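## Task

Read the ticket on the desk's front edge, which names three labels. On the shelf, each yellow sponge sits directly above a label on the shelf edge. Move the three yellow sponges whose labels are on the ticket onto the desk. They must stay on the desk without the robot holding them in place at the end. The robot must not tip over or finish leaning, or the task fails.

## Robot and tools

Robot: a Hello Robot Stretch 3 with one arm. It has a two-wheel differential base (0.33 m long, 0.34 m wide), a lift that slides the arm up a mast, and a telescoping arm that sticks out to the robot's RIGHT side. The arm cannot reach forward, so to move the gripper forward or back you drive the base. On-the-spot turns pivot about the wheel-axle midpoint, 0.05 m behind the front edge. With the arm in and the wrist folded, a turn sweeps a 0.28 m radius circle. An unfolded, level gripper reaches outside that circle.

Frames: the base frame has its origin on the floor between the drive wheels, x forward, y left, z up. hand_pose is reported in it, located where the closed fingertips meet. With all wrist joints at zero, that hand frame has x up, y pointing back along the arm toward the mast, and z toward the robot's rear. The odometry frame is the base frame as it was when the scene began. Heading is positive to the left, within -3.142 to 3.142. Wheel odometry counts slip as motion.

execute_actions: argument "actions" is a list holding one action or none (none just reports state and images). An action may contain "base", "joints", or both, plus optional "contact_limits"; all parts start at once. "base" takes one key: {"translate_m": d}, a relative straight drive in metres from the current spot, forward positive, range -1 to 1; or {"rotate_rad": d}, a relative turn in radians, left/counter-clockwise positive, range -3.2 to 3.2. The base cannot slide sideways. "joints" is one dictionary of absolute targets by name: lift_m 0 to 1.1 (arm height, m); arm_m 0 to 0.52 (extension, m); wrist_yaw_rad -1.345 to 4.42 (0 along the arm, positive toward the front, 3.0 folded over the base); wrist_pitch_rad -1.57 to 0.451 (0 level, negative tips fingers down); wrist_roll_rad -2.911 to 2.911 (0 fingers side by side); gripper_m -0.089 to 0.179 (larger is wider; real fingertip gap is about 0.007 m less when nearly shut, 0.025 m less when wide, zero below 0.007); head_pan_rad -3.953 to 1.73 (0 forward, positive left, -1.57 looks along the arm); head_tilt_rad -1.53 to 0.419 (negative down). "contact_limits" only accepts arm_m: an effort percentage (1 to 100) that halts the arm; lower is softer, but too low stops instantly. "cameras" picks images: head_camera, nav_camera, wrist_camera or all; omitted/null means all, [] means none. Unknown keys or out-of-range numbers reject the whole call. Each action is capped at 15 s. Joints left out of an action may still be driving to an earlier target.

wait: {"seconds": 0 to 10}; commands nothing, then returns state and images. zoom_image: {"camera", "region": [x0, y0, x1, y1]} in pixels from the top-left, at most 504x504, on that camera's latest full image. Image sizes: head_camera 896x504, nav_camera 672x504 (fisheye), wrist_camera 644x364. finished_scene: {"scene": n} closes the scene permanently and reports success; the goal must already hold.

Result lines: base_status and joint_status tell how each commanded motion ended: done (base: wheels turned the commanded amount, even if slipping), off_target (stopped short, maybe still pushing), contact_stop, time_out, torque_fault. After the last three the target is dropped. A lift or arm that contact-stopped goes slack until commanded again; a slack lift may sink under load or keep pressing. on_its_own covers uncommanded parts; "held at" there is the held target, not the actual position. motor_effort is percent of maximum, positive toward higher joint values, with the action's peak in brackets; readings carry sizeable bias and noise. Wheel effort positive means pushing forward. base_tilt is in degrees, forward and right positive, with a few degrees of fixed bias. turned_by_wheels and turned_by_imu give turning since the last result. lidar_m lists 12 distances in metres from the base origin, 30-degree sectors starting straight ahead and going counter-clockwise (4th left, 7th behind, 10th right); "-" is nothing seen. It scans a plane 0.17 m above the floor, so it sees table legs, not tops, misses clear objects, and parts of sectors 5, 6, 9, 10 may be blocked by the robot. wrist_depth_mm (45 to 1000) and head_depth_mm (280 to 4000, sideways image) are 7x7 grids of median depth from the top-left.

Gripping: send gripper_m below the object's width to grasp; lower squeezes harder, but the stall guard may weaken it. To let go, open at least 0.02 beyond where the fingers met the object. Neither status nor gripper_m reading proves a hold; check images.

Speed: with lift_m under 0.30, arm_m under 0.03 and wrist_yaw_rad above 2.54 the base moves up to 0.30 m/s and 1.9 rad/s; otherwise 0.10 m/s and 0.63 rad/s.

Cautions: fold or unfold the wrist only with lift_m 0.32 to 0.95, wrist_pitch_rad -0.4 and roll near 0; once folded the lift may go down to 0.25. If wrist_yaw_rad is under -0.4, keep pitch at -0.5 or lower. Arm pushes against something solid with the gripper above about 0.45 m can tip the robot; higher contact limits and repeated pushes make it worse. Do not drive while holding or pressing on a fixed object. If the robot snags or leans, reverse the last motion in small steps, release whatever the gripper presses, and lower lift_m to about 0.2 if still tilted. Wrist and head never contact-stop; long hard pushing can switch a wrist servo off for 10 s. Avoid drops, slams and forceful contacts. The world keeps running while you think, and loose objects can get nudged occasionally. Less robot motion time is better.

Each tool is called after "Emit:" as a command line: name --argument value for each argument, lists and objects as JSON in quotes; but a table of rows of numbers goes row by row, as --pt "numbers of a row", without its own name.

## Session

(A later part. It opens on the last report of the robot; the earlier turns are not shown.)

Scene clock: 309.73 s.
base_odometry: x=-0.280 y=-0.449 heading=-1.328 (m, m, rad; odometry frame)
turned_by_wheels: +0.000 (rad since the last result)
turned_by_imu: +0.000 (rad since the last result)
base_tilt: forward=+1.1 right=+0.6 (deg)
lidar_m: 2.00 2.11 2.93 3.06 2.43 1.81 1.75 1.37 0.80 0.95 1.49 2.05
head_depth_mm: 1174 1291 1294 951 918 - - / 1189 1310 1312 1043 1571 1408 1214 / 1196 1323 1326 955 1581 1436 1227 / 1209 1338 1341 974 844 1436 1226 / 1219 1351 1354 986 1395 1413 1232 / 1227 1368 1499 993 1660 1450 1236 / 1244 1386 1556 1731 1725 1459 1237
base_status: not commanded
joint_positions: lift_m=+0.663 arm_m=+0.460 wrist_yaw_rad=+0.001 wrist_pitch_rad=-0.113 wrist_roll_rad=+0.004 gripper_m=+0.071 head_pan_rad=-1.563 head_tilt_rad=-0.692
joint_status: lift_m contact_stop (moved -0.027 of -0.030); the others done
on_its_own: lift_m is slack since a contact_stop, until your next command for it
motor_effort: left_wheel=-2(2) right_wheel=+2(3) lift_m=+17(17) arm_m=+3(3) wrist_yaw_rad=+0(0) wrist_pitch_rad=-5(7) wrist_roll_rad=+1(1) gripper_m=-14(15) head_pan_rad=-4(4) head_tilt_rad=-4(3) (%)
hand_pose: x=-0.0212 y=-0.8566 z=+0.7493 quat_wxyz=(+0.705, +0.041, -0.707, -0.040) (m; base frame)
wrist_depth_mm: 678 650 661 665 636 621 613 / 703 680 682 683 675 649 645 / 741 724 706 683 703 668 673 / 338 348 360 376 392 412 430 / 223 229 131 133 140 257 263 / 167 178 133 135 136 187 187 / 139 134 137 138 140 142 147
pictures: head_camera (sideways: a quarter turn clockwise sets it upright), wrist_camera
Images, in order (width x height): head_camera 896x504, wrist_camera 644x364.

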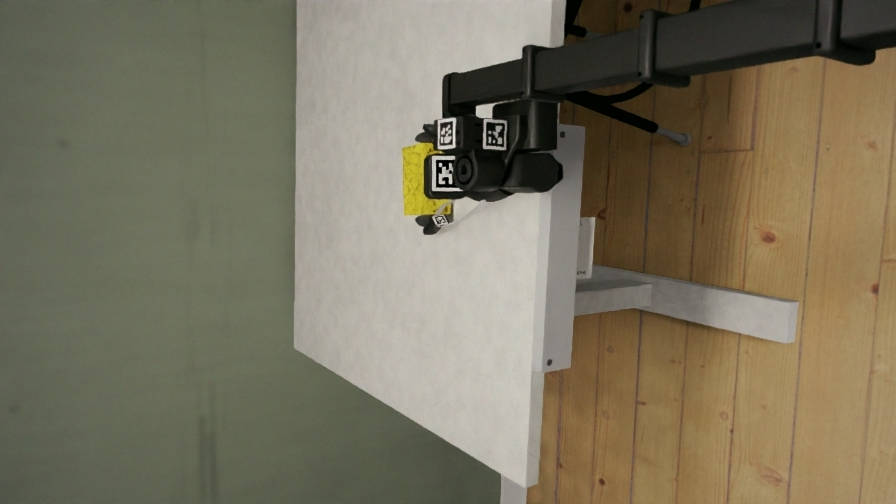

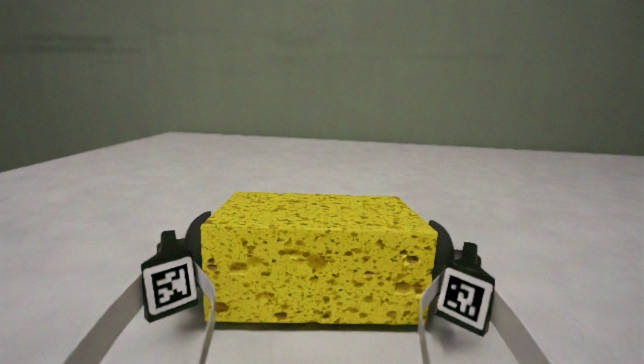

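The sponge is touching the desk (the lift stopped on contact and the wrist pitch is unloaded). I'll release it and retract.

Emit:
execute_actions --actions '[{"joints": {"gripper_m": 0.16, "lift_m": 0.668}}]' --cameras '["wrist_camera"]'

Emit:
execute_actions --actions '[{"joints": {"arm_m": 0.25, "lift_m": 0.69}}]' --cameras '["head_camera", "wrist_camera", "nav_camera"]'

Scene clock: 311.73 s.
base_odometry: x=-0.280 y=-0.449 heading=-1.328 (m, m, rad; odometry frame)
turned_by_wheels: +0.000 (rad since the last result)
turned_by_imu: +0.000 (rad since the last result)
base_tilt: forward=+1.1 right=+0.6 (deg)
lidar_m: 2.00 2.11 2.94 3.08 2.42 1.81 1.76 1.37 0.80 0.95 1.50 2.05
head_depth_mm: 1175 1297 1295 955 1006 - - / 1191 1313 1311 1045 1577 1410 1216 / 1201 1318 1322 966 1585 1432 1214 / 1205 1337 1338 974 844 1443 1225 / 1220 1353 1348 984 1401 1415 1228 / 1229 1365 1505 990 1658 1450 1237 / 1242 1377 1552 1731 1718 1468 1240
base_status: not commanded
joint_positions: lift_m=+0.668 arm_m=+0.460 wrist_yaw_rad=+0.001 wrist_pitch_rad=-0.147 wrist_roll_rad=+0.004 gripper_m=+0.160 head_pan_rad=-1.563 head_tilt_rad=-0.692
joint_status: all done
motor_effort: left_wheel=-2(2) right_wheel=+2(2) lift_m=+21(20) arm_m=+2(2) wrist_yaw_rad=+0(0) wrist_pitch_rad=+5(6) wrist_roll_rad=+0(1) gripper_m=+0(85) head_pan_rad=-4(4) head_tilt_rad=-3(4) (%)
hand_pose: x=-0.0212 y=-0.8547 z=+0.7452 quat_wxyz=(+0.704, +0.052, -0.706, -0.052) (m; base frame)
wrist_depth_mm: 653 657 657 631 627 616 616 / 713 695 699 676 672 644 649 / 737 590 626 661 670 673 675 / 301 309 321 331 344 360 372 / 208 225 132 133 142 250 242 / 167 - 138 137 141 - 178 / 123 130 132 134 136 133 140
pictures: wrist_camera
Images, in order (width x height): wrist_camera 644x364.

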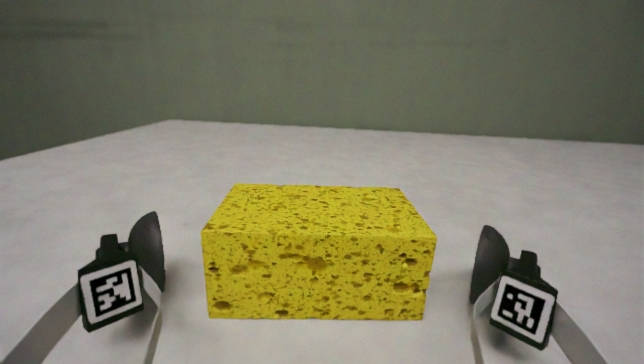

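Scene clock: 314.53 s.
base_odometry: x=-0.280 y=-0.449 heading=-1.328 (m, m, rad; odometry frame)
turned_by_wheels: +0.000 (rad since the last result)
turned_by_imu: +0.000 (rad since the last result)
base_tilt: forward=+1.0 right=+0.6 (deg)
lidar_m: 2.00 2.11 2.94 3.06 2.43 1.82 1.76 1.37 0.80 0.95 1.50 2.05
head_depth_mm: 1170 1298 1296 954 827 - 1182 / 1187 1306 1305 962 810 1358 1212 / 1198 1329 1326 933 842 1396 1217 / 1205 1341 1334 975 847 1433 1226 / 1220 1349 1352 982 1402 1409 1226 / 1229 1368 1502 996 1661 1447 1236 / 1241 1378 1551 1732 1714 1462 1239
base_status: not commanded
joint_positions: lift_m=+0.690 arm_m=+0.250 wrist_yaw_rad=+0.001 wrist_pitch_rad=-0.148 wrist_roll_rad=+0.004 gripper_m=+0.160 head_pan_rad=-1.563 head_tilt_rad=-0.692
joint_status: all done
motor_effort: left_wheel=-2(2) right_wheel=+2(2) lift_m=+21(22) arm_m=-2(1) wrist_yaw_rad=+0(0) wrist_pitch_rad=+6(6) wrist_roll_rad=+1(1) gripper_m=+0(1) head_pan_rad=-4(4) head_tilt_rad=-4(3) (%)
hand_pose: x=-0.0212 y=-0.6451 z=+0.7668 quat_wxyz=(+0.704, +0.053, -0.706, -0.052) (m; base frame)
wrist_depth_mm: 867 852 815 803 821 813 776 / 901 893 883 860 857 855 813 / 949 936 720 806 843 850 883 / 367 374 382 337 415 434 450 / 250 271 263 271 277 300 297 / 201 - 199 203 206 - 214 / 171 168 164 164 171 174 171
pictures: head_camera (sideways: a quarter turn clockwise sets it upright), nav_camera (sideways: a quarter turn counterclockwise sets it upright), wrist_camera
Images, in order (width x height): head_camera 896x504, nav_camera 672x504, wrist_camera 644x364.

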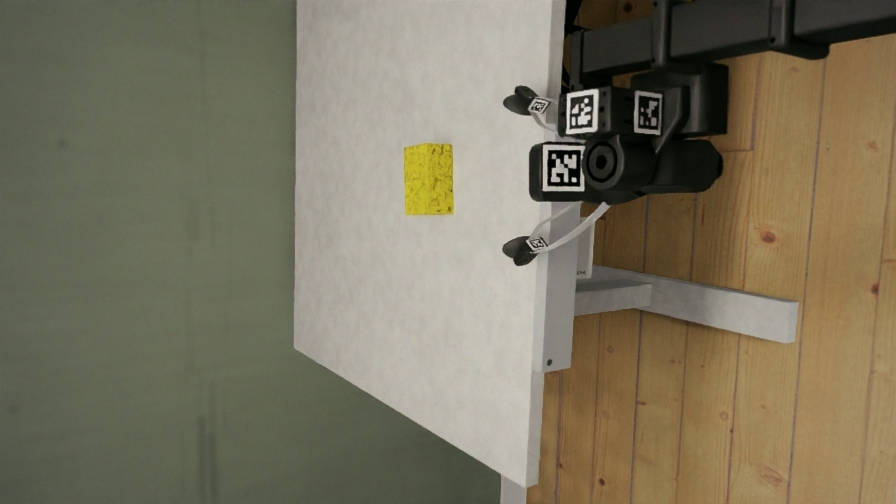

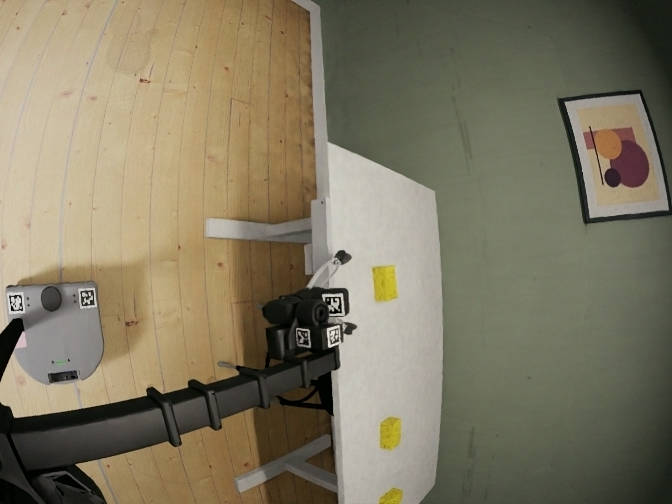

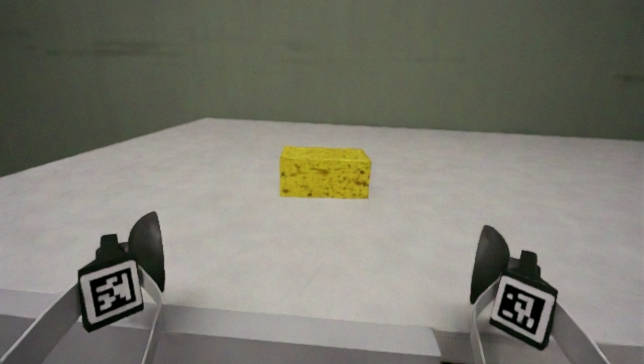

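All three sponges are on the desk and the gripper is clear of them.

Emit:
finished_scene --scene 2

The scene is finished: the task was done.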